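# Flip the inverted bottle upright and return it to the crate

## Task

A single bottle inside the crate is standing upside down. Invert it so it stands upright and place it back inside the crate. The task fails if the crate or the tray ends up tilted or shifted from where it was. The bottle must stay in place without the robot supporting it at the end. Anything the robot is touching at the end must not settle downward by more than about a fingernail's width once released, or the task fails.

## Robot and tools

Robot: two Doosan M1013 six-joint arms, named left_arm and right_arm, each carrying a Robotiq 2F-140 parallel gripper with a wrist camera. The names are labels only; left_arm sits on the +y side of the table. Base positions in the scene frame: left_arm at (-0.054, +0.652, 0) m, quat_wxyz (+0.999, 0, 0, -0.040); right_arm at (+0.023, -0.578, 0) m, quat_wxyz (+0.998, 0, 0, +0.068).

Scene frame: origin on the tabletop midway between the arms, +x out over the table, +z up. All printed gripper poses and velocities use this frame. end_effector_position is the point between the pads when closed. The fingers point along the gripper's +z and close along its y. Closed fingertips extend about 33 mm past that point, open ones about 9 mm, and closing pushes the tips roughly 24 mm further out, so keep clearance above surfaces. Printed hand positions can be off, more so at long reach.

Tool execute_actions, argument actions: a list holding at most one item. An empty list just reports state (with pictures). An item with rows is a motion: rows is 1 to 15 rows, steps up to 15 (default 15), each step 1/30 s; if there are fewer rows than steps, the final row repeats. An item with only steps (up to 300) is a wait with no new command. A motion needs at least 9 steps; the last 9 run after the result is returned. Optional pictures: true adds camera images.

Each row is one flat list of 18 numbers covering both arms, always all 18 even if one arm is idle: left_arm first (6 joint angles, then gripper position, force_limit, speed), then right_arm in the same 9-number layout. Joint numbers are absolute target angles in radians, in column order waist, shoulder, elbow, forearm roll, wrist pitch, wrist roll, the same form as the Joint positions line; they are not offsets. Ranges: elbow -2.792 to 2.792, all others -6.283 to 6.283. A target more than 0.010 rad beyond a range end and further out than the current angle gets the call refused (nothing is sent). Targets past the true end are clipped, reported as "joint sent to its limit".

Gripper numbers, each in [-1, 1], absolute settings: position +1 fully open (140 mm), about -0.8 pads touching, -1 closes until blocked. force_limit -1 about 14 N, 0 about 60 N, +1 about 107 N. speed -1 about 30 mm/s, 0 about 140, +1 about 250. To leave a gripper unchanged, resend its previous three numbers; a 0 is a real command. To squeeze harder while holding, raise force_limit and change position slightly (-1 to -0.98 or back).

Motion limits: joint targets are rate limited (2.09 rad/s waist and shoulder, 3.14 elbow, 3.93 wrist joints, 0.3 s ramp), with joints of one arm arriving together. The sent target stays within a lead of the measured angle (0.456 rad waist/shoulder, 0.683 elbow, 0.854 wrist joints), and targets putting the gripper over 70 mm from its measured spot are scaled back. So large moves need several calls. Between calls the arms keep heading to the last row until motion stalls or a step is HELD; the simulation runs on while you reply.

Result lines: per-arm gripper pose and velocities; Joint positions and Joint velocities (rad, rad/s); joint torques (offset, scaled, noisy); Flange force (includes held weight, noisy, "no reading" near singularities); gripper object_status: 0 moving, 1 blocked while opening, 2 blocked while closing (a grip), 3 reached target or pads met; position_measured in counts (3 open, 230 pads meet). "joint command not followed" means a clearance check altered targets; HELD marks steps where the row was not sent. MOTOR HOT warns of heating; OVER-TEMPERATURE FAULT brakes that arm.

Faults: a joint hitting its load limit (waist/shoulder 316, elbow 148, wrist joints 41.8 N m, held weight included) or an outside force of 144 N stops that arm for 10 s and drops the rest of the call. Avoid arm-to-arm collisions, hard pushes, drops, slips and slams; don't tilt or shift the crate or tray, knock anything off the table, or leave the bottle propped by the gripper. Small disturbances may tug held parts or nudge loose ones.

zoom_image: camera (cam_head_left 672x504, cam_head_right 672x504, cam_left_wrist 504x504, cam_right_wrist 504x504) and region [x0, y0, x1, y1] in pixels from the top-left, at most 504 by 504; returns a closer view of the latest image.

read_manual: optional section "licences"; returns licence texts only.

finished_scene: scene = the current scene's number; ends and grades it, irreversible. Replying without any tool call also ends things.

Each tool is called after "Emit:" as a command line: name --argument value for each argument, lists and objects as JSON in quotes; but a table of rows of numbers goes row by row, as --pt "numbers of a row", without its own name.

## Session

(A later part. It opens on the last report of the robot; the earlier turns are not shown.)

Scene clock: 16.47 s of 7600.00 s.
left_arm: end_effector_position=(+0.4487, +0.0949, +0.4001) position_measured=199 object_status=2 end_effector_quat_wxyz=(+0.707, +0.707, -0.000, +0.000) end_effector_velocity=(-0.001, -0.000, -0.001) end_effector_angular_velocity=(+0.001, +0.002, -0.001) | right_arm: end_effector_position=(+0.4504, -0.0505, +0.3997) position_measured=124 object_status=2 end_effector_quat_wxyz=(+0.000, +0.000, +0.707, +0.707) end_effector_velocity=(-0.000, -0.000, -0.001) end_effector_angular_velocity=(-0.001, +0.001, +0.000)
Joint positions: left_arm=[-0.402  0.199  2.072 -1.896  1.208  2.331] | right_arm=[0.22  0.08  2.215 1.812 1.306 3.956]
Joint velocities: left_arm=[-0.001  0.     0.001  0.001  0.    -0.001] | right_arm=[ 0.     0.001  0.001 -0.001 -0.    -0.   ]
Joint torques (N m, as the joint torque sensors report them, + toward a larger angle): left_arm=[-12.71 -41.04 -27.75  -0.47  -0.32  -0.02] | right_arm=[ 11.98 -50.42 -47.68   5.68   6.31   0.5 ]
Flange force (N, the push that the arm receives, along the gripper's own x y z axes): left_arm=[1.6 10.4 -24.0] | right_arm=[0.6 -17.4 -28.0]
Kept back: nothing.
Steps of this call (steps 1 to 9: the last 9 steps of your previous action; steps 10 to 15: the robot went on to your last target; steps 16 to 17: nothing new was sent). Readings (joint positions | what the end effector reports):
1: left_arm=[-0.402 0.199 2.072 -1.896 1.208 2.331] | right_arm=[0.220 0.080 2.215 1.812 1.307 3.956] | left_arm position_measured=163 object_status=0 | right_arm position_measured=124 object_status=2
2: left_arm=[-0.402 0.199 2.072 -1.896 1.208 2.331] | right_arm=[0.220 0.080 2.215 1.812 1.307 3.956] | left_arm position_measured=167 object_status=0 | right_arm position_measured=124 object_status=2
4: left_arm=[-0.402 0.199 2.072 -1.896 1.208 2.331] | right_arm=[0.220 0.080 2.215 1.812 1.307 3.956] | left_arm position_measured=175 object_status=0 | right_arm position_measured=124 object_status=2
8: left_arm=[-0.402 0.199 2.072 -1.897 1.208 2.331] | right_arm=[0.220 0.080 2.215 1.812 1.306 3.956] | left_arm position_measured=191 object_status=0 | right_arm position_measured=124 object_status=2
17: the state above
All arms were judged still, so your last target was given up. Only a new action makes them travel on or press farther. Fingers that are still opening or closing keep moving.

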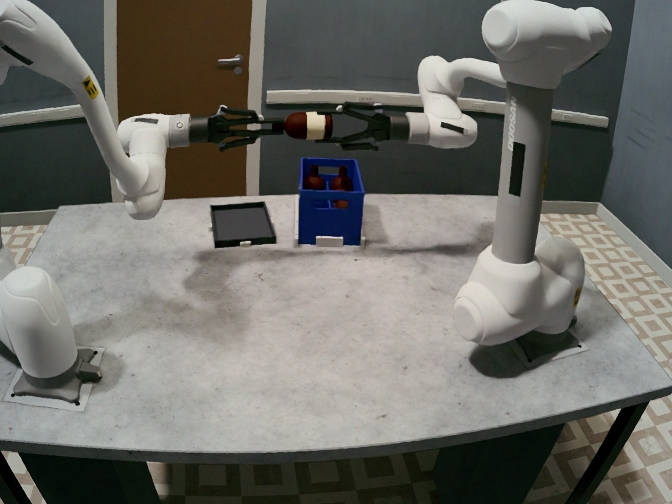

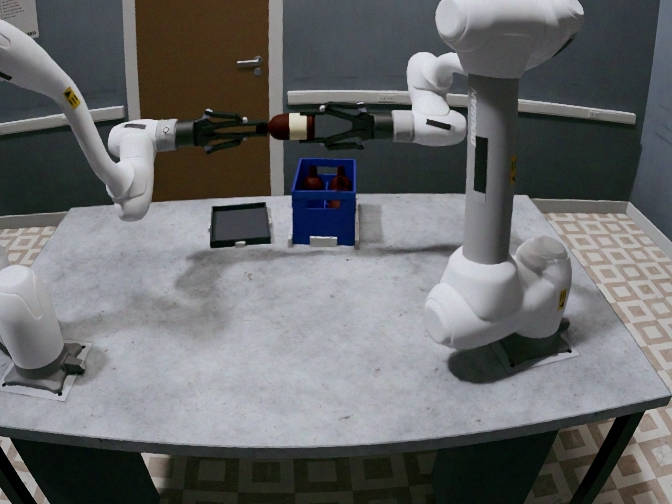

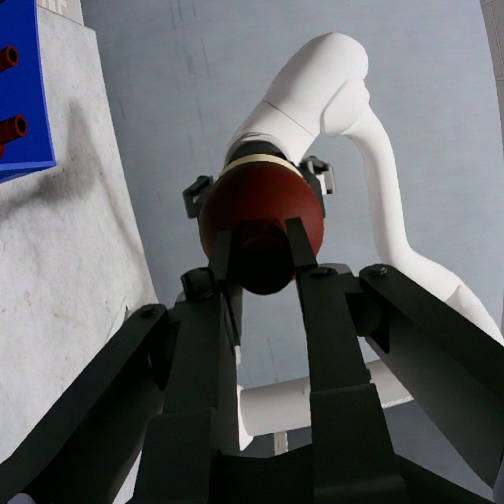

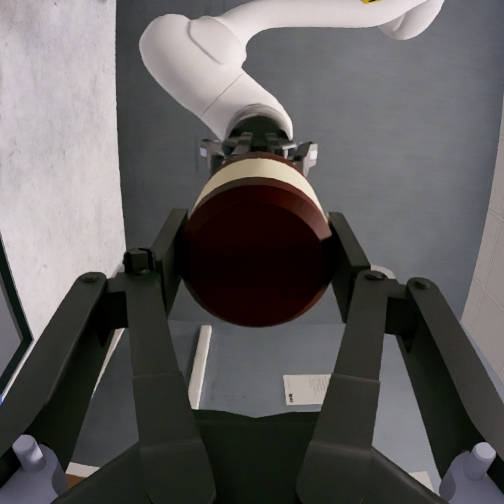

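Emit:
execute_actions --actions '[{"rows": [[-0.4023,0.1988,2.0724,-1.8963,1.2083,2.3314,-1,0.8,-0.6, 0.2197,0.0804,2.215,1.8123,1.3069,3.9556,0.25,0.5,-0.7]], "steps": 15}]'

Emit:
execute_actions --actions '[{"rows": [[-0.4023,0.1988,2.0724,-1.8963,1.2083,2.3314,-1,0.8,-0.6, -0.2275,0.0142,2.2858,1.5098,1.6389,3.9811,0.25,0.5,-0.7]], "steps": 12}]' --pictures true

Emit:
execute_actions --actions '[{"rows": [[-0.4985,0.3049,1.712,-1.4228,1.3763,1.9251,-1,0.8,-0.6, -0.2275,0.0142,2.2858,1.5098,1.6389,3.9811,0.25,0.5,-0.7]], "steps": 9}]'

Emit:
execute_actions --actions '[{"rows": [[-0.5932,0.4074,1.3561,-0.9486,1.5458,1.5196,-1,0.8,-0.6, -0.2275,0.0142,2.2858,1.5098,1.6389,3.9811,0.25,0.5,-0.7]], "steps": 9}]'

Emit:
execute_actions --actions '[{"rows": [[-0.6878,0.5099,1.0003,-0.4743,1.7153,1.3,-1,0.8,-0.6, -0.2275,0.0142,2.2858,1.5098,1.6389,3.9811,0.25,0.5,-0.7]], "steps": 9}]'

Emit:
execute_actions --actions '[{"rows": [[-0.7824,0.6124,0.6444,0,1.8848,1.6,-1,0.8,-0.6, -0.2275,0.0142,2.2858,1.5098,1.6389,3.9811,0.25,0.5,-0.7]], "steps": 10}]'

Emit:
execute_actions --actions '[{"rows": [[-0.7269,0.8408,0.4832,0,1.8176,2.4258,-1,0.8,-0.6, -0.2275,0.0142,2.2858,1.5098,1.6389,3.9811,0.25,0.5,-0.7]], "steps": 15}]'

Emit:
execute_actions --actions '[{"rows": [[-0.7358,0.8318,0.5366,0,1.7732,2.4258,-1,0.8,-0.6, -0.2275,0.0142,2.2858,1.5098,1.6389,3.9811,0.25,0.5,-0.7]], "steps": 12}]'

Emit:
execute_actions --actions '[{"steps": 20}]' --pictures true

Scene clock: 17.87 s of 7600.00 s.
left_arm: end_effector_position=(+0.4485, +0.0949, +0.3998) position_measured=199 object_status=2 end_effector_quat_wxyz=(+0.707, +0.707, -0.000, -0.000) end_effector_velocity=(-0.000, -0.000, +0.000) end_effector_angular_velocity=(-0.001, -0.000, -0.001) | right_arm: end_effector_position=(+0.4502, -0.0503, +0.4003) position_measured=109 object_status=0 end_effector_quat_wxyz=(+0.000, -0.000, +0.707, +0.707) end_effector_velocity=(-0.001, +0.000, +0.000) end_effector_angular_velocity=(-0.000, -0.000, +0.001)
Joint positions: left_arm=[-0.402  0.199  2.073 -1.896  1.208  2.331] | right_arm=[0.22  0.08  2.215 1.812 1.308 3.956]
Joint velocities: left_arm=[-0.     0.     0.    -0.001  0.001  0.001] | right_arm=[ 0.001 -0.001  0.    -0.001  0.     0.   ]
Joint torques (N m, as the joint torque sensors report them, + toward a larger angle): left_arm=[ -0.26 -54.78 -31.45  -3.63   2.51   0.17] | right_arm=[  0.69 -42.33 -36.46   1.22   1.89   0.56]
Flange force (N, the push that the arm receives, along the gripper's own x y z axes): left_arm=[4.0 -5.0 1.3] | right_arm=[3.4 -1.1 -2.9]
Steps of this call (steps 1 to 36: nothing new was sent; steps 37 to 42: the first 6 steps of this action). Readings (joint positions | what the end effector reports):
37: left_arm=[-0.402 0.199 2.072 -1.896 1.208 2.331] | right_arm=[0.220 0.080 2.215 1.812 1.307 3.956] | left_arm position_measured=199 object_status=2 | right_arm position_measured=124 object_status=0
38: left_arm=[-0.402 0.199 2.072 -1.896 1.208 2.331] | right_arm=[0.220 0.080 2.215 1.812 1.307 3.956] | left_arm position_measured=199 object_status=2 | right_arm position_measured=124 object_status=0
40: left_arm=[-0.402 0.199 2.073 -1.896 1.208 2.331] | right_arm=[0.220 0.080 2.215 1.812 1.308 3.956] | left_arm position_measured=199 object_status=2 | right_arm position_measured=115 object_status=0
42: the state above

Scene clock: 18.27 s of 7600.00 s.
left_arm: end_effector_position=(+0.4486, +0.0949, +0.3999) position_measured=199 object_status=2 end_effector_quat_wxyz=(+0.707, +0.707, +0.000, -0.000) end_effector_velocity=(+0.000, -0.000, +0.001) end_effector_angular_velocity=(-0.002, -0.003, +0.001) | right_arm: end_effector_position=(+0.4521, -0.0571, +0.4003) position_measured=98 object_status=3 end_effector_quat_wxyz=(+0.001, -0.000, +0.707, +0.707) end_effector_velocity=(+0.039, -0.201, +0.004) end_effector_angular_velocity=(+0.011, -0.046, +0.010)
Joint positions: left_arm=[-0.402  0.199  2.073 -1.896  1.208  2.331] | right_arm=[0.205 0.078 2.217 1.803 1.317 3.956]
Joint velocities: left_arm=[ 0.    -0.    -0.001 -0.002  0.001  0.002] | right_arm=[-0.436 -0.064  0.071 -0.305  0.334  0.025]
Joint torques (N m, as the joint torque sensors report them, + toward a larger angle): left_arm=[  0.43 -52.64 -31.81  -3.75   2.53   0.08] | right_arm=[-14.7  -43.39 -35.59   2.75   2.1    0.51]
Flange force (N, the push that the arm receives, along the gripper's own x y z axes): left_arm=[-0.1 -1.9 0.5] | right_arm=[2.0 -3.1 -1.1]
Steps of this call (steps 1 to 9: the last 9 steps of your previous action; steps 10 to 12: the first 3 steps of this action). Readings (joint positions | what the end effector reports):
10: left_arm=[-0.402 0.199 2.073 -1.896 1.208 2.331] | right_arm=[0.220 0.080 2.215 1.812 1.307 3.956] | left_arm position_measured=199 object_status=2 | right_arm position_measured=98 object_status=3
11: left_arm=[-0.402 0.199 2.073 -1.896 1.208 2.331] | right_arm=[0.216 0.080 2.215 1.810 1.309 3.956] | left_arm position_measured=199 object_status=2 | right_arm position_measured=98 object_status=3
12: the state above

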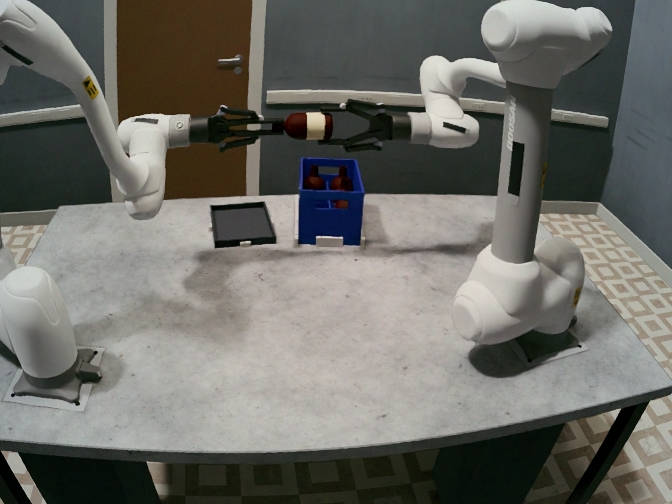

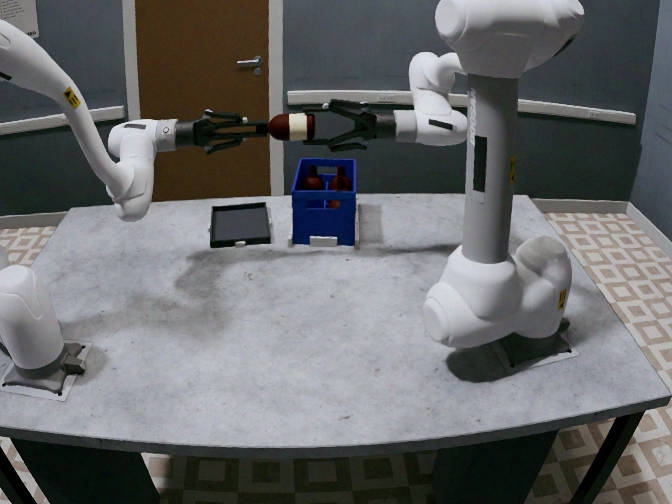

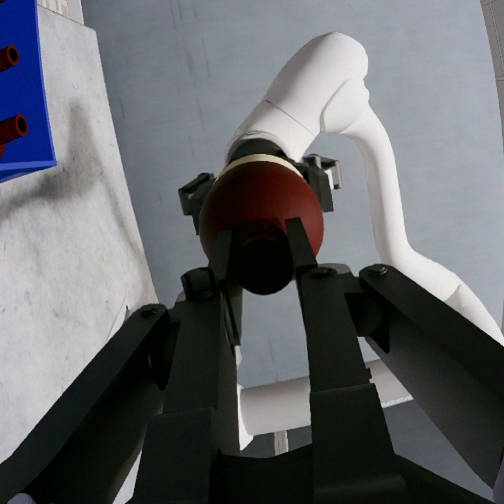

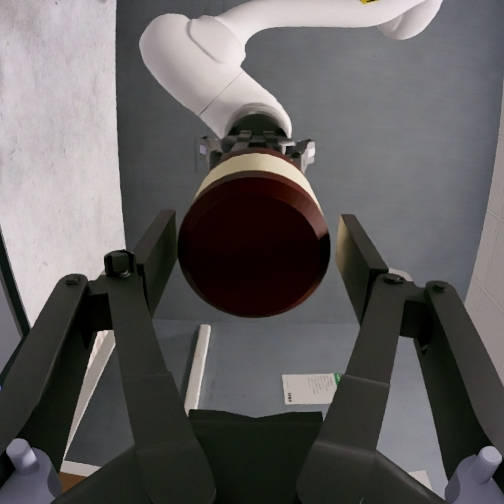

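Scene clock: 18.57 s of 7600.00 s.
left_arm: end_effector_position=(+0.4486, +0.0949, +0.4000) position_measured=199 object_status=2 end_effector_quat_wxyz=(+0.707, +0.707, -0.000, -0.000) end_effector_velocity=(-0.000, +0.000, -0.000) end_effector_angular_velocity=(+0.001, +0.001, +0.000) | right_arm: end_effector_position=(+0.4619, -0.1675, +0.4010) position_measured=98 object_status=3 end_effector_quat_wxyz=(+0.005, -0.004, +0.706, +0.708) end_effector_velocity=(-0.014, -0.365, -0.003) end_effector_angular_velocity=(-0.007, +0.013, +0.000)
Joint positions: left_arm=[-0.402  0.199  2.072 -1.896  1.208  2.331] | right_arm=[-0.037  0.042  2.255  1.639  1.497  3.97 ]
Joint velocities: left_arm=[ 0.     0.     0.     0.    -0.    -0.001] | right_arm=[-0.814 -0.121  0.129 -0.549  0.603  0.046]
Joint torques (N m, as the joint torque sensors report them, + toward a larger angle): left_arm=[ -0.32 -52.11 -31.78  -3.72   2.69   0.04] | right_arm=[  1.31 -38.76 -34.06   1.72   1.99   0.49]
Flange force (N, the push that the arm receives, along the gripper's own x y z axes): left_arm=[-0.2 -1.6 -0.8] | right_arm=[2.1 -0.4 -2.3]
Kept back: the last 9 steps of this action.
Steps of this call (steps 1 to 9: the last 9 steps of your previous action). Readings (joint positions | what the end effector reports):
1: left_arm=[-0.402 0.199 2.072 -1.896 1.208 2.331] | right_arm=[0.186 0.075 2.220 1.790 1.332 3.958] | left_arm position_measured=199 object_status=2 | right_arm position_measured=98 object_status=3
2: left_arm=[-0.402 0.199 2.072 -1.896 1.208 2.331] | right_arm=[0.160 0.071 2.224 1.772 1.351 3.959] | left_arm position_measured=199 object_status=2 | right_arm position_measured=98 object_status=3
4: left_arm=[-0.402 0.199 2.072 -1.896 1.208 2.331] | right_arm=[0.100 0.063 2.234 1.732 1.395 3.962] | left_arm position_measured=199 object_status=2 | right_arm position_measured=98 object_status=3
8: left_arm=[-0.402 0.199 2.072 -1.896 1.208 2.331] | right_arm=[-0.009 0.046 2.251 1.658 1.477 3.969] | left_arm position_measured=199 object_status=2 | right_arm position_measured=98 object_status=3
9: the state above

Scene clock: 18.87 s of 7600.00 s.
left_arm: end_effector_position=(+0.4088, +0.0287, +0.4292) position_measured=199 object_status=2 end_effector_quat_wxyz=(+0.648, +0.742, -0.117, -0.124) end_effector_velocity=(-0.145, -0.204, +0.052) end_effector_angular_velocity=(+0.863, -0.026, -1.296) | right_arm: end_effector_position=(+0.4508, -0.2483, +0.4000) position_measured=98 object_status=3 end_effector_quat_wxyz=(+0.000, -0.000, +0.707, +0.707) end_effector_velocity=(-0.010, -0.044, -0.001) end_effector_angular_velocity=(-0.003, +0.011, +0.000)
Joint positions: left_arm=[-0.471  0.275  1.814 -1.557  1.329  2.041] | right_arm=[-0.223  0.015  2.285  1.513  1.635  3.981]
Joint velocities: left_arm=[-0.299  0.326 -1.104  1.441  0.512 -1.237] | right_arm=[-0.105 -0.015  0.016 -0.073  0.076  0.007]
Joint torques (N m, as the joint torque sensors report them, + toward a larger angle): left_arm=[  8.56 -67.79 -25.67  -3.17   1.45  -0.35] | right_arm=[ 11.2  -35.96 -35.66   1.92   1.76   0.45]
Flange force (N, the push that the arm receives, along the gripper's own x y z axes): left_arm=[1.4 1.2 7.8] | right_arm=[2.8 -2.3 -9.4]
Kept back: the last 9 steps of this action.
Steps of this call (steps 1 to 9: the last 9 steps of your previous action). Readings (joint positions | what the end effector reports):
1: left_arm=[-0.402 0.199 2.072 -1.896 1.208 2.331] | right_arm=[-0.064 0.038 2.260 1.620 1.518 3.972] | left_arm position_measured=199 object_status=2 | right_arm position_measured=98 object_status=3
2: left_arm=[-0.404 0.200 2.067 -1.889 1.211 2.326] | right_arm=[-0.092 0.034 2.264 1.602 1.538 3.973] | left_arm position_measured=199 object_status=2 | right_arm position_measured=98 object_status=3
4: left_arm=[-0.415 0.213 2.024 -1.832 1.231 2.276] | right_arm=[-0.147 0.026 2.273 1.565 1.579 3.976] | left_arm position_measured=199 object_status=2 | right_arm position_measured=98 object_status=3
8: left_arm=[-0.460 0.263 1.854 -1.610 1.310 2.086] | right_arm=[-0.217 0.016 2.284 1.517 1.631 3.980] | left_arm position_measured=199 object_status=2 | right_arm position_measured=98 object_status=3
9: the state above

Scene clock: 19.17 s of 7600.00 s.
left_arm: end_effector_position=(+0.3927, -0.0088, +0.4246) position_measured=199 object_status=2 end_effector_quat_wxyz=(+0.430, +0.845, -0.221, -0.229) end_effector_velocity=(+0.061, -0.022, -0.026) end_effector_angular_velocity=(+1.101, -0.326, -0.300) | right_arm: end_effector_position=(+0.4503, -0.2503, +0.4000) position_measured=98 object_status=3 end_effector_quat_wxyz=(+0.000, +0.000, +0.707, +0.707) end_effector_velocity=(+0.000, -0.001, +0.000) end_effector_angular_velocity=(-0.000, +0.001, -0.000)
Joint positions: left_arm=[-0.581  0.394  1.404 -1.014  1.523  1.575] | right_arm=[-0.227  0.014  2.286  1.51   1.639  3.981]
Joint velocities: left_arm=[-0.222  0.24  -0.832  1.105  0.395 -0.946] | right_arm=[-0.001 -0.    -0.    -0.001  0.001  0.001]
Joint torques (N m, as the joint torque sensors report them, + toward a larger angle): left_arm=[ 11.01 -85.96 -28.5   -1.67   1.18   0.72] | right_arm=[  0.17 -34.61 -34.98   2.26   1.96   0.59]
Flange force (N, the push that the arm receives, along the gripper's own x y z axes): left_arm=[2.3 -0.7 3.6] | right_arm=[3.1 -1.7 -0.1]
Kept back: the last 9 steps of this action.
Steps of this call (steps 1 to 9: the last 9 steps of your previous action). Readings (joint positions | what the end effector reports):
1: left_arm=[-0.480 0.285 1.780 -1.512 1.345 2.002] | right_arm=[-0.225 0.015 2.285 1.512 1.637 3.981] | left_arm position_measured=199 object_status=2 | right_arm position_measured=98 object_status=3
2: left_arm=[-0.490 0.295 1.744 -1.465 1.361 1.961] | right_arm=[-0.226 0.014 2.286 1.511 1.638 3.981] | left_arm position_measured=199 object_status=2 | right_arm position_measured=98 object_status=3
4: left_arm=[-0.517 0.325 1.642 -1.329 1.410 1.845] | right_arm=[-0.227 0.014 2.286 1.510 1.638 3.981] | left_arm position_measured=199 object_status=2 | right_arm position_measured=98 object_status=3
8: left_arm=[-0.572 0.384 1.437 -1.057 1.507 1.612] | right_arm=[-0.227 0.014 2.286 1.510 1.639 3.981] | left_arm position_measured=199 object_status=2 | right_arm position_measured=98 object_status=3
9: the state above

Scene clock: 19.50 s of 7600.00 s.
left_arm: end_effector_position=(+0.4567, -0.0089, +0.4304) position_measured=199 object_status=2 end_effector_quat_wxyz=(+0.197, +0.931, -0.263, -0.159) end_effector_velocity=(+0.146, +0.008, +0.054) end_effector_angular_velocity=(+0.587, -0.613, -0.016) | right_arm: end_effector_position=(+0.4503, -0.2504, +0.4000) position_measured=98 object_status=3 end_effector_quat_wxyz=(+0.000, +0.000, +0.707, +0.707) end_effector_velocity=(+0.001, -0.000, +0.000) end_effector_angular_velocity=(-0.000, -0.002, -0.001)
Joint positions: left_arm=[-0.682  0.503  1.024 -0.506  1.704  1.315] | right_arm=[-0.227  0.014  2.286  1.51   1.639  3.981]
Joint velocities: left_arm=[-0.163  0.178 -0.615  0.815  0.295 -0.292] | right_arm=[-0.001 -0.    -0.001 -0.    -0.    -0.001]
Joint torques (N m, as the joint torque sensors report them, + toward a larger angle): left_arm=[ 13.46 -90.43 -31.11   0.8    0.77   0.05] | right_arm=[  1.49 -34.93 -34.87   2.26   1.86   0.51]
Flange force (N, the push that the arm receives, along the gripper's own x y z axes): left_arm=[1.6 1.5 2.4] | right_arm=[2.8 -1.8 -3.5]
Steps of this call (steps 1 to 9: the last 9 steps of your previous action; step 10: the first step of this action). Readings (joint positions | what the end effector reports):
10: the state above

Scene clock: 20.00 s of 7600.00 s.
left_arm: end_effector_position=(+0.5765, -0.0179, +0.4628) position_measured=199 object_status=2 end_effector_quat_wxyz=(+0.009, +0.857, -0.516, -0.006) end_effector_velocity=(+0.253, -0.102, -0.231) end_effector_angular_velocity=(-0.029, -0.054, -1.571) | right_arm: end_effector_position=(+0.4503, -0.2504, +0.4000) position_measured=98 object_status=3 end_effector_quat_wxyz=(+0.000, +0.000, +0.707, +0.707) end_effector_velocity=(-0.000, -0.000, +0.000) end_effector_angular_velocity=(-0.000, -0.000, -0.000)
Joint positions: left_arm=[-0.765  0.67   0.617 -0.022  1.86   1.803] | right_arm=[-0.227  0.014  2.286  1.51   1.639  3.981]
Joint velocities: left_arm=[ 0.122  0.463 -0.365  0.032 -0.119  1.704] | right_arm=[-0.    -0.001  0.    -0.    -0.     0.   ]
Joint torques (N m, as the joint torque sensors report them, + toward a larger angle): left_arm=[   6.33 -133.43  -49.81    4.95    0.14   -0.03] | right_arm=[  0.29 -34.47 -34.99   2.34   1.83   0.46]
Flange force (N, the push that the arm receives, along the gripper's own x y z axes): left_arm=[11.5 -0.6 -1.9] | right_arm=[3.4 -1.3 -1.0]
Steps of this call (steps 1 to 9: the last 9 steps of your previous action; steps 10 to 15: the first 6 steps of this action). Readings (joint positions | what the end effector reports):
10: left_arm=[-0.773 0.602 0.679 -0.047 1.868 1.570] | right_arm=[-0.227 0.014 2.286 1.510 1.639 3.981] | left_arm position_measured=199 object_status=2 | right_arm position_measured=98 object_status=3
11: left_arm=[-0.776 0.610 0.662 -0.027 1.873 1.595] | right_arm=[-0.227 0.014 2.286 1.510 1.639 3.981] | left_arm position_measured=199 object_status=2 | right_arm position_measured=98 object_status=3
13: left_arm=[-0.773 0.636 0.640 -0.022 1.869 1.685] | right_arm=[-0.227 0.014 2.286 1.510 1.639 3.981] | left_arm position_measured=199 object_status=2 | right_arm position_measured=98 object_status=3
15: the state above

Scene clock: 20.40 s of 7600.00 s.
left_arm: end_effector_position=(+0.6604, -0.0508, +0.3698) position_measured=199 object_status=2 end_effector_quat_wxyz=(+0.000, +0.682, -0.731, +0.001) end_effector_velocity=(+0.047, -0.095, -0.222) end_effector_angular_velocity=(-0.053, -0.067, -0.533) | right_arm: end_effector_position=(+0.4503, -0.2504, +0.4000) position_measured=98 object_status=3 end_effector_quat_wxyz=(+0.000, +0.000, +0.707, +0.707) end_effector_velocity=(-0.000, -0.000, +0.001) end_effector_angular_velocity=(-0.000, -0.004, -0.000)
Joint positions: left_arm=[-0.731  0.831  0.501 -0.001  1.807  2.4  ] | right_arm=[-0.228  0.014  2.286  1.51   1.639  3.981]
Joint velocities: left_arm=[-0.035  0.061  0.296  0.011 -0.44   0.501] | right_arm=[-0.    -0.002 -0.001  0.    -0.    -0.001]
Joint torques (N m, as the joint torque sensors report them, + toward a larger angle): left_arm=[ -14.49 -124.56  -36.55    3.03   -0.03    0.06] | right_arm=[  1.18 -34.54 -34.17   2.27   1.8    0.65]
Flange force (N, the push that the arm receives, along the gripper's own x y z axes): left_arm=no reading | right_arm=[2.4 -0.5 -2.8]
Steps of this call (steps 1 to 9: the last 9 steps of your previous action; steps 10 to 12: the first 3 steps of this action). Readings (joint positions | what the end effector reports):
10: left_arm=[-0.732 0.819 0.501 -0.003 1.823 2.345] | right_arm=[-0.228 0.014 2.286 1.510 1.639 3.981] | left_arm position_measured=199 object_status=2 | right_arm position_measured=98 object_status=3
11: left_arm=[-0.730 0.827 0.497 -0.002 1.819 2.377] | right_arm=[-0.227 0.014 2.286 1.510 1.639 3.981] | left_arm position_measured=199 object_status=2 | right_arm position_measured=98 object_status=3
12: the state above

Scene clock: 21.07 s of 7600.00 s.
left_arm: end_effector_position=(+0.6599, -0.0570, +0.3500) position_measured=199 object_status=2 end_effector_quat_wxyz=(-0.000, +0.671, -0.742, +0.000) end_effector_velocity=(-0.000, -0.001, -0.000) end_effector_angular_velocity=(+0.000, -0.001, +0.000) | right_arm: end_effector_position=(+0.4503, -0.2504, +0.4000) position_measured=98 object_status=3 end_effector_quat_wxyz=(+0.000, +0.000, +0.707, +0.707) end_effector_velocity=(-0.000, -0.000, -0.001) end_effector_angular_velocity=(-0.001, +0.003, -0.001)
Joint positions: left_arm=[-0.736  0.832  0.537  0.     1.773  2.426] | right_arm=[-0.228  0.014  2.286  1.51   1.639  3.981]
Joint velocities: left_arm=[-0.001  0.    -0.     0.001 -0.    -0.001] | right_arm=[-0.     0.     0.002 -0.    -0.001  0.001]
Joint torques (N m, as the joint torque sensors report them, + toward a larger angle): left_arm=[   0.48 -121.16  -41.6     4.22    0.1     0.11] | right_arm=[  1.36 -34.56 -34.81   2.19   1.9    0.55]
Flange force (N, the push that the arm receives, along the gripper's own x y z axes): left_arm=no reading | right_arm=[3.0 -1.6 -3.0]
Kept back: nothing.
Steps of this call (steps 1 to 9: the last 9 steps of your previous action; steps 10 to 20: the robot went on to your last target). Readings (joint positions | what the end effector reports):
1: left_arm=[-0.732 0.832 0.514 -0.001 1.794 2.412] | right_arm=[-0.228 0.014 2.286 1.510 1.639 3.981] | left_arm position_measured=199 object_status=2 | right_arm position_measured=98 object_status=3
2: left_arm=[-0.734 0.832 0.525 -0.000 1.784 2.418] | right_arm=[-0.228 0.014 2.286 1.510 1.639 3.981] | left_arm position_measured=199 object_status=2 | right_arm position_measured=98 object_status=3
4: left_arm=[-0.735 0.832 0.533 -0.000 1.777 2.423] | right_arm=[-0.228 0.014 2.286 1.510 1.639 3.981] | left_arm position_measured=199 object_status=2 | right_arm position_measured=98 object_status=3
8: left_arm=[-0.736 0.832 0.536 0.000 1.774 2.425] | right_arm=[-0.228 0.014 2.286 1.510 1.639 3.981] | left_arm position_measured=199 object_status=2 | right_arm position_measured=98 object_status=3
20: the state above

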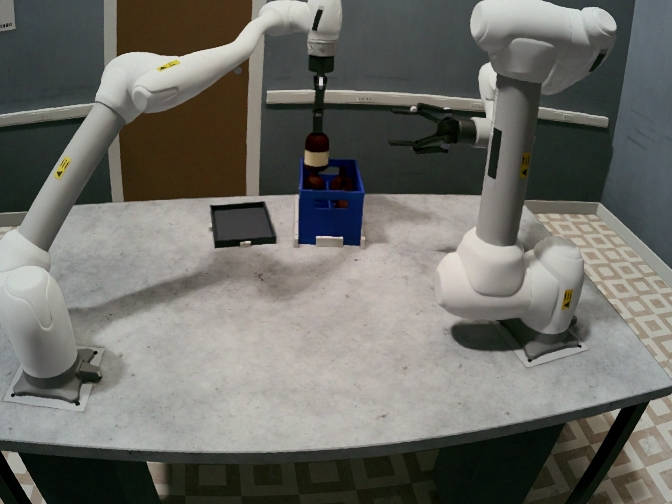

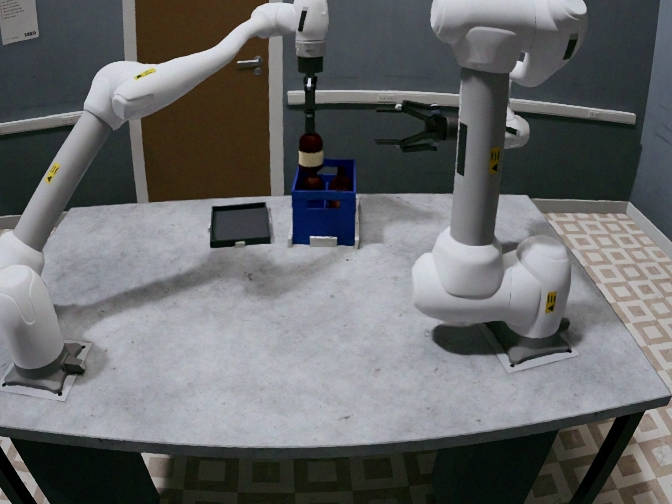

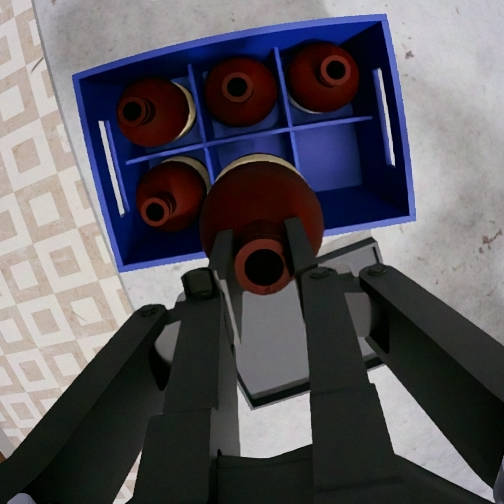

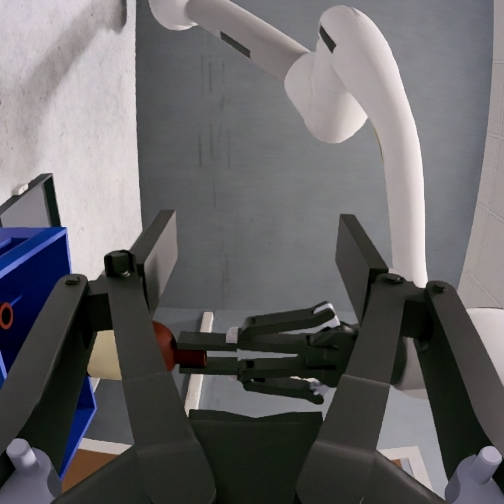

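Emit:
execute_actions --actions '[{"rows": [[-0.7358,0.8247,0.5723,0,1.7446,2.4258,-1,0.8,-0.6, -0.2275,0.0142,2.2858,1.5098,1.6389,3.9811,0.25,0.5,-0.7],[-0.7358,0.8247,0.5723,0,1.7446,2.4258,-1,0.8,-0.6, -0.2275,0.0142,2.2858,1.5098,1.6389,3.9811,0.25,0.5,-0.7],[-0.7358,0.8188,0.6057,0,1.7171,2.4258,-1,0.8,-0.6, -0.2275,0.0142,2.2858,1.5098,1.6389,3.9811,0.25,0.5,-0.7],[-0.7358,0.8188,0.6057,0,1.7171,2.4258,-1,0.8,-0.6, -0.2275,0.0142,2.2858,1.5098,1.6389,3.9811,0.25,0.5,-0.7],[-0.7358,0.8142,0.6367,0,1.6907,2.4258,-1,0.8,-0.6, -0.2275,0.0142,2.2858,1.5098,1.6389,3.9811,0.25,0.5,-0.7],[-0.7358,0.8142,0.6367,0,1.6907,2.4258,-1,0.8,-0.6, -0.2275,0.0142,2.2858,1.5098,1.6389,3.9811,0.25,0.5,-0.7],[-0.7358,0.8107,0.6655,0,1.6654,2.4258,-1,0.8,-0.6, -0.2275,0.0142,2.2858,1.5098,1.6389,3.9811,0.25,0.5,-0.7],[-0.7358,0.8107,0.6655,0,1.6654,2.4258,-1,0.8,-0.6, -0.2275,0.0142,2.2858,1.5098,1.6389,3.9811,0.25,0.5,-0.7],[-0.7358,0.8082,0.6925,0,1.6409,2.4258,-1,0.8,-0.6, -0.2275,0.0142,2.2858,1.5098,1.6389,3.9811,0.25,0.5,-0.7],[-0.7358,0.8082,0.6925,0,1.6409,2.4258,-1,0.8,-0.6, -0.2275,0.0142,2.2858,1.5098,1.6389,3.9811,0.25,0.5,-0.7],[-0.7358,0.8062,0.7184,0,1.617,2.4258,-1,0.8,-0.6, -0.2275,0.0142,2.2858,1.5098,1.6389,3.9811,0.25,0.5,-0.7],[-0.7358,0.8062,0.7184,0,1.617,2.4258,-1,0.8,-0.6, -0.2275,0.0142,2.2858,1.5098,1.6389,3.9811,0.25,0.5,-0.7],[-0.7358,0.8052,0.7426,0,1.5938,2.4258,-1,0.8,-0.6, -0.2275,0.0142,2.2858,1.5098,1.6389,3.9811,0.25,0.5,-0.7],[-0.7358,0.8052,0.7426,0,1.5938,2.4258,-1,0.8,-0.6, -0.2275,0.0142,2.2858,1.5098,1.6389,3.9811,0.25,0.5,-0.7],[-0.7358,0.8048,0.7656,0,1.5712,2.4258,-1,0.8,-0.6, -0.2275,0.0142,2.2858,1.5098,1.6389,3.9811,0.25,0.5,-0.7]], "steps": 15}]'

Emit:
execute_actions --actions '[{"steps": 20}]' --pictures true

Scene clock: 22.73 s of 7600.00 s.
left_arm: end_effector_position=(+0.6601, -0.0572, +0.3298) position_measured=199 object_status=2 end_effector_quat_wxyz=(+0.000, +0.671, -0.742, -0.000) end_effector_velocity=(-0.000, -0.002, -0.163) end_effector_angular_velocity=(-0.006, -0.003, +0.001) | right_arm: end_effector_position=(+0.4503, -0.2504, +0.4000) position_measured=98 object_status=3 end_effector_quat_wxyz=(+0.000, +0.000, +0.707, +0.707) end_effector_velocity=(+0.000, +0.000, +0.001) end_effector_angular_velocity=(-0.001, -0.001, +0.000)
Joint positions: left_arm=[-0.736  0.822  0.592 -0.     1.728  2.426] | right_arm=[-0.228  0.014  2.286  1.51   1.639  3.981]
Joint velocities: left_arm=[-0.001 -0.077  0.436 -0.002 -0.366 -0.002] | right_arm=[ 0.001 -0.    -0.001  0.    -0.001  0.001]
Joint torques (N m, as the joint torque sensors report them, + toward a larger angle): left_arm=[  -0.82 -116.72  -38.34    4.04    0.19   -0.03] | right_arm=[  1.64 -34.5  -35.09   2.32   1.95   0.53]
Flange force (N, the push that the arm receives, along the gripper's own x y z axes): left_arm=no reading | right_arm=[3.6 -1.5 -3.7]
Steps of this call (steps 1 to 15: the robot went on to your last target; steps 16 to 44: nothing new was sent; steps 45 to 50: the first 6 steps of this action). Readings (joint positions | what the end effector reports):
45: left_arm=[-0.736 0.832 0.537 -0.000 1.773 2.426] | right_arm=[-0.228 0.014 2.286 1.510 1.639 3.981] | left_arm position_measured=199 object_status=2 | right_arm position_measured=98 object_status=3
46: left_arm=[-0.736 0.831 0.542 -0.000 1.769 2.426] | right_arm=[-0.228 0.014 2.286 1.510 1.639 3.981] | left_arm position_measured=199 object_status=2 | right_arm position_measured=98 object_status=3
48: left_arm=[-0.736 0.827 0.565 -0.000 1.751 2.426] | right_arm=[-0.228 0.014 2.286 1.510 1.639 3.981] | left_arm position_measured=199 object_status=2 | right_arm position_measured=98 object_status=3
50: the state above

Scene clock: 23.40 s of 7600.00 s.
left_arm: end_effector_position=(+0.6599, -0.0570, +0.2503) position_measured=199 object_status=2 end_effector_quat_wxyz=(+0.000, +0.671, -0.742, +0.000) end_effector_velocity=(+0.001, +0.001, -0.003) end_effector_angular_velocity=(+0.001, -0.001, -0.003) | right_arm: end_effector_position=(+0.4503, -0.2504, +0.4000) position_measured=98 object_status=3 end_effector_quat_wxyz=(+0.000, +0.000, +0.707, +0.707) end_effector_velocity=(-0.000, -0.000, -0.000) end_effector_angular_velocity=(+0.000, +0.001, +0.000)
Joint positions: left_arm=[-0.736  0.805  0.765 -0.     1.572  2.426] | right_arm=[-0.228  0.014  2.286  1.51   1.639  3.981]
Joint velocities: left_arm=[ 0.    -0.     0.005  0.001 -0.005  0.003] | right_arm=[-0.001  0.001  0.    -0.     0.001  0.   ]
Joint torques (N m, as the joint torque sensors report them, + toward a larger angle): left_arm=[   0.19 -120.42  -42.56    4.26    0.39    0.03] | right_arm=[  0.93 -34.24 -34.99   2.28   1.89   0.57]
Flange force (N, the push that the arm receives, along the gripper's own x y z axes): left_arm=[3.4 -4.0 2.2] | right_arm=[3.8 -1.3 -2.2]
Kept back: nothing.
Steps of this call (steps 1 to 9: the last 9 steps of your previous action; steps 10 to 20: the robot went on to your last target). Readings (joint positions | what the end effector reports):
1: left_arm=[-0.736 0.819 0.606 -0.000 1.716 2.426] | right_arm=[-0.228 0.014 2.286 1.510 1.639 3.981] | left_arm position_measured=199 object_status=2 | right_arm position_measured=98 object_status=3
2: left_arm=[-0.736 0.817 0.621 -0.000 1.704 2.426] | right_arm=[-0.228 0.014 2.286 1.510 1.639 3.981] | left_arm position_measured=199 object_status=2 | right_arm position_measured=98 object_status=3
4: left_arm=[-0.736 0.813 0.650 -0.000 1.678 2.426] | right_arm=[-0.228 0.014 2.286 1.510 1.639 3.981] | left_arm position_measured=199 object_status=2 | right_arm position_measured=98 object_status=3
8: left_arm=[-0.736 0.808 0.705 -0.000 1.629 2.426] | right_arm=[-0.228 0.014 2.286 1.510 1.639 3.981] | left_arm position_measured=199 object_status=2 | right_arm position_measured=98 object_status=3
20: the state above

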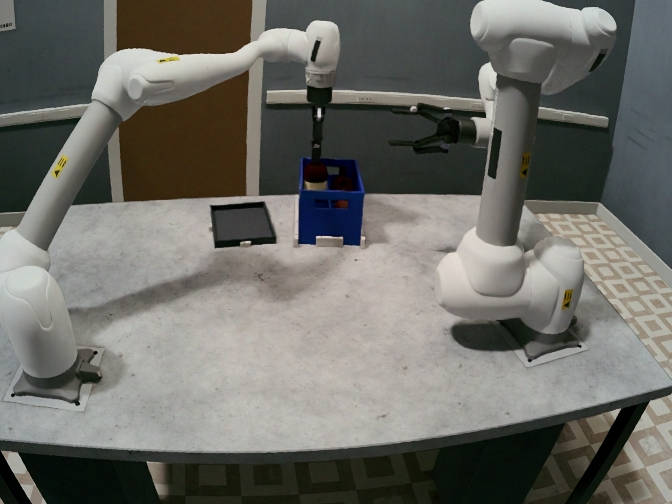

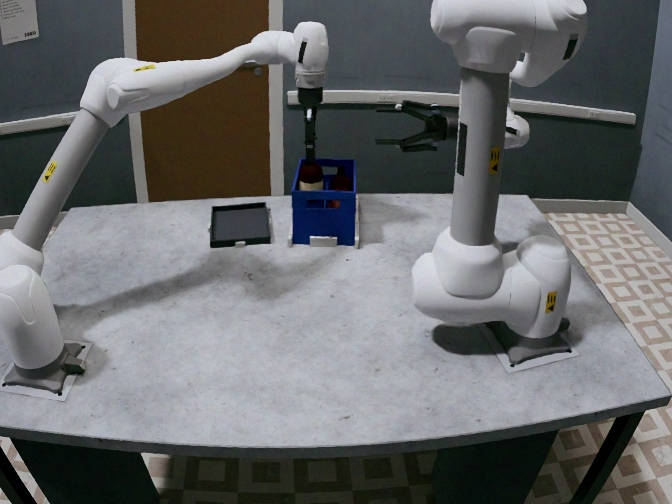

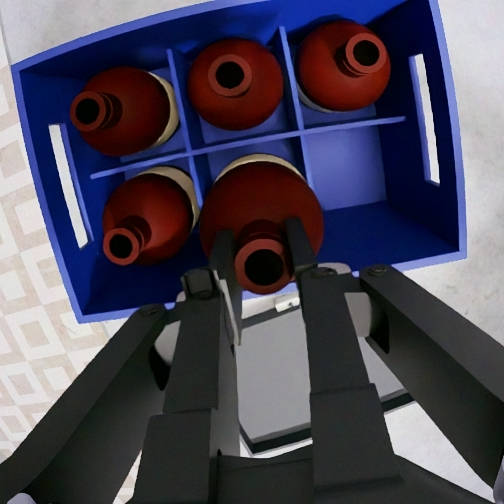

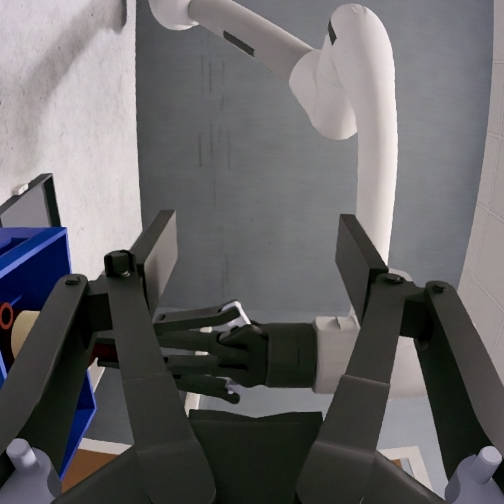

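Emit:
execute_actions --actions '[{"rows": [[-0.7349,0.8146,0.7481,0,1.5789,2.4267,-1,0.8,-0.6, -0.2275,0.0142,2.2858,1.5098,1.6389,3.9811,0.25,0.5,-0.7],[-0.7349,0.8146,0.7481,0,1.5789,2.4267,-1,0.8,-0.6, -0.2275,0.0142,2.2858,1.5098,1.6389,3.9811,0.25,0.5,-0.7],[-0.7349,0.8146,0.7481,0,1.5789,2.4267,-1,0.8,-0.6, -0.2275,0.0142,2.2858,1.5098,1.6389,3.9811,0.25,0.5,-0.7],[-0.7349,0.8146,0.7481,0,1.5789,2.4267,-1,0.8,-0.6, -0.2275,0.0142,2.2858,1.5098,1.6389,3.9811,0.25,0.5,-0.7],[-0.7349,0.8146,0.7481,0,1.5789,2.4267,-1,0.8,-0.6, -0.2275,0.0142,2.2858,1.5098,1.6389,3.9811,0.25,0.5,-0.7],[-0.7349,0.8147,0.7702,0,1.5567,2.4267,-1,0.8,-0.6, -0.2275,0.0142,2.2858,1.5098,1.6389,3.9811,0.25,0.5,-0.7],[-0.7349,0.8147,0.7702,0,1.5567,2.4267,-1,0.8,-0.6, -0.2275,0.0142,2.2858,1.5098,1.6389,3.9811,0.25,0.5,-0.7],[-0.7349,0.8147,0.7702,0,1.5567,2.4267,-1,0.8,-0.6, -0.2275,0.0142,2.2858,1.5098,1.6389,3.9811,0.25,0.5,-0.7],[-0.7349,0.8154,0.7914,0,1.5349,2.4267,-1,0.8,-0.6, -0.2275,0.0142,2.2858,1.5098,1.6389,3.9811,0.25,0.5,-0.7],[-0.7349,0.8154,0.7914,0,1.5349,2.4267,-1,0.8,-0.6, -0.2275,0.0142,2.2858,1.5098,1.6389,3.9811,0.25,0.5,-0.7],[-0.7349,0.8154,0.7914,0,1.5349,2.4267,-1,0.8,-0.6, -0.2275,0.0142,2.2858,1.5098,1.6389,3.9811,0.25,0.5,-0.7],[-0.7349,0.8167,0.8114,0,1.5135,2.4267,-1,0.8,-0.6, -0.2275,0.0142,2.2858,1.5098,1.6389,3.9811,0.25,0.5,-0.7],[-0.7349,0.8167,0.8114,0,1.5135,2.4267,-1,0.8,-0.6, -0.2275,0.0142,2.2858,1.5098,1.6389,3.9811,0.25,0.5,-0.7],[-0.7349,0.8167,0.8114,0,1.5135,2.4267,-1,0.8,-0.6, -0.2275,0.0142,2.2858,1.5098,1.6389,3.9811,0.25,0.5,-0.7],[-0.7349,0.8186,0.8304,0,1.4927,2.4267,-1,0.8,-0.6, -0.2275,0.0142,2.2858,1.5098,1.6389,3.9811,0.25,0.5,-0.7]], "steps": 15}]'

Emit:
execute_actions --actions '[{"steps": 18}]' --pictures true

Scene clock: 25.43 s of 7600.00 s.
left_arm: end_effector_position=(+0.6628, -0.0593, +0.2497) position_measured=199 object_status=2 end_effector_quat_wxyz=(-0.000, +0.671, -0.742, +0.000) end_effector_velocity=(+0.003, +0.000, -0.012) end_effector_angular_velocity=(+0.007, +0.008, +0.002) | right_arm: end_effector_position=(+0.4503, -0.2504, +0.4000) position_measured=98 object_status=3 end_effector_quat_wxyz=(+0.000, +0.000, +0.707, +0.707) end_effector_velocity=(-0.001, -0.000, -0.001) end_effector_angular_velocity=(-0.001, +0.000, -0.001)
Joint positions: left_arm=[-0.735  0.813  0.751  0.     1.578  2.427] | right_arm=[-0.228  0.014  2.286  1.51   1.639  3.981]
Joint velocities: left_arm=[ 0.003  0.012 -0.001 -0.001 -0.001  0.001] | right_arm=[-0.001 -0.001  0.002 -0.001 -0.001 -0.001]
Joint torques (N m, as the joint torque sensors report them, + toward a larger angle): left_arm=[   0.18 -117.06  -40.34    3.86    0.27   -0.07] | right_arm=[  1.18 -34.59 -34.83   2.23   1.88   0.62]
Flange force (N, the push that the arm receives, along the gripper's own x y z axes): left_arm=[0.8 -0.7 -0.2] | right_arm=[3.4 -1.7 -2.8]
Steps of this call (steps 1 to 15: the robot went on to your last target; steps 16 to 55: nothing new was sent; steps 56 to 61: the first 6 steps of this action). Readings (joint positions | what the end effector reports):
56: left_arm=[-0.736 0.805 0.766 0.000 1.571 2.426] | right_arm=[-0.228 0.014 2.286 1.510 1.639 3.981] | left_arm position_measured=199 object_status=2 | right_arm position_measured=98 object_status=3
57: left_arm=[-0.736 0.807 0.762 0.000 1.572 2.426] | right_arm=[-0.228 0.014 2.286 1.510 1.639 3.981] | left_arm position_measured=199 object_status=2 | right_arm position_measured=98 object_status=3
59: left_arm=[-0.736 0.812 0.754 0.000 1.576 2.426] | right_arm=[-0.228 0.014 2.286 1.510 1.639 3.981] | left_arm position_measured=199 object_status=2 | right_arm position_measured=98 object_status=3
61: the state above

Scene clock: 26.03 s of 7600.00 s.
left_arm: end_effector_position=(+0.6634, -0.0594, +0.2003) position_measured=199 object_status=2 end_effector_quat_wxyz=(-0.000, +0.671, -0.742, -0.000) end_effector_velocity=(-0.000, -0.001, -0.004) end_effector_angular_velocity=(-0.001, -0.001, -0.002) | right_arm: end_effector_position=(+0.4503, -0.2504, +0.4000) position_measured=98 object_status=3 end_effector_quat_wxyz=(+0.000, +0.000, +0.707, +0.707) end_effector_velocity=(-0.000, -0.000, +0.000) end_effector_angular_velocity=(+0.000, -0.001, +0.000)
Joint positions: left_arm=[-0.735  0.819  0.83   0.     1.493  2.427] | right_arm=[-0.228  0.014  2.286  1.51   1.639  3.981]
Joint velocities: left_arm=[-0.001  0.001  0.006 -0.    -0.009  0.001] | right_arm=[-0.    -0.001  0.    -0.     0.001 -0.001]
Joint torques (N m, as the joint torque sensors report them, + toward a larger angle): left_arm=[   0.58 -121.3   -42.04    4.6     0.03   -0.04] | right_arm=[  1.25 -34.78 -35.07   2.25   1.92   0.5 ]
Flange force (N, the push that the arm receives, along the gripper's own x y z axes): left_arm=[4.9 -5.3 1.0] | right_arm=[3.2 -2.0 -2.9]
Kept back: nothing.
Steps of this call (steps 1 to 9: the last 9 steps of your previous action; steps 10 to 18: the robot went on to your last target). Readings (joint positions | what the end effector reports):
1: left_arm=[-0.735 0.814 0.754 0.000 1.575 2.427] | right_arm=[-0.228 0.014 2.286 1.510 1.639 3.981] | left_arm position_measured=199 object_status=2 | right_arm position_measured=98 object_status=3
2: left_arm=[-0.735 0.814 0.759 0.000 1.568 2.427] | right_arm=[-0.228 0.014 2.286 1.510 1.639 3.981] | left_arm position_measured=199 object_status=2 | right_arm position_measured=98 object_status=3
4: left_arm=[-0.735 0.815 0.770 0.000 1.557 2.427] | right_arm=[-0.228 0.014 2.286 1.510 1.639 3.981] | left_arm position_measured=199 object_status=2 | right_arm position_measured=98 object_status=3
8: left_arm=[-0.735 0.816 0.797 0.000 1.528 2.427] | right_arm=[-0.228 0.014 2.286 1.510 1.639 3.981] | left_arm position_measured=199 object_status=2 | right_arm position_measured=98 object_status=3
18: the state above

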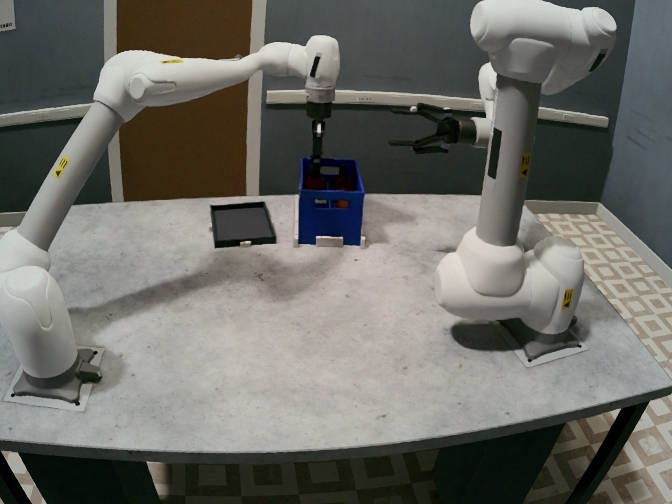

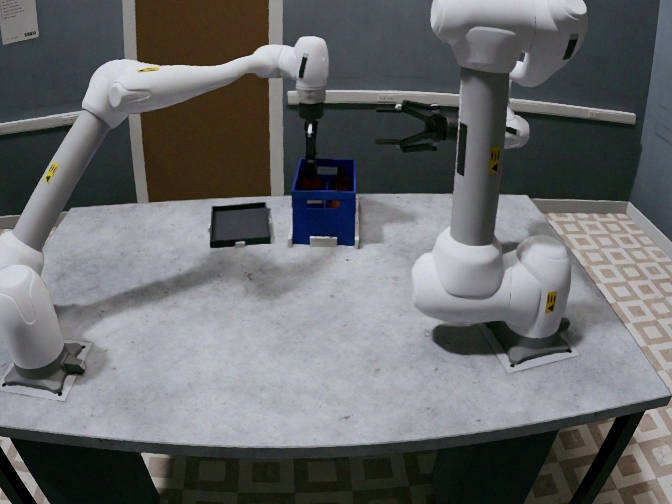

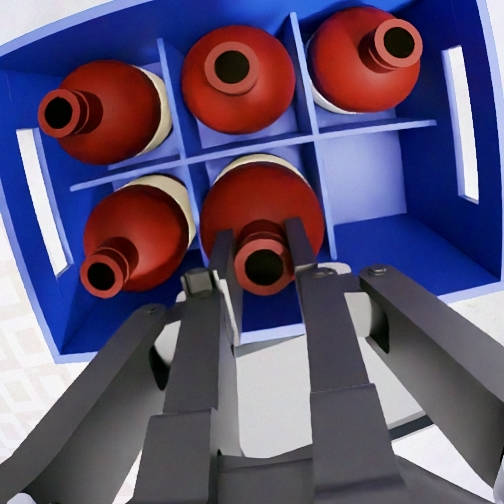

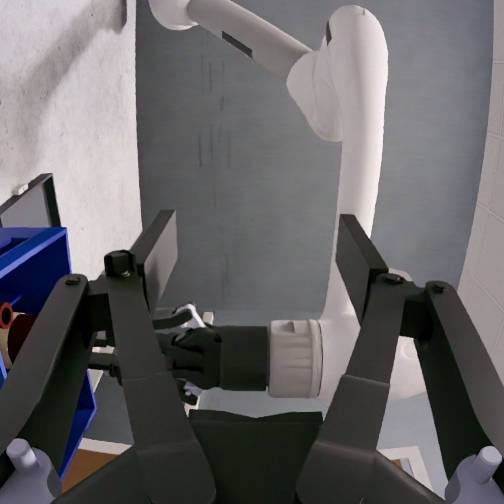

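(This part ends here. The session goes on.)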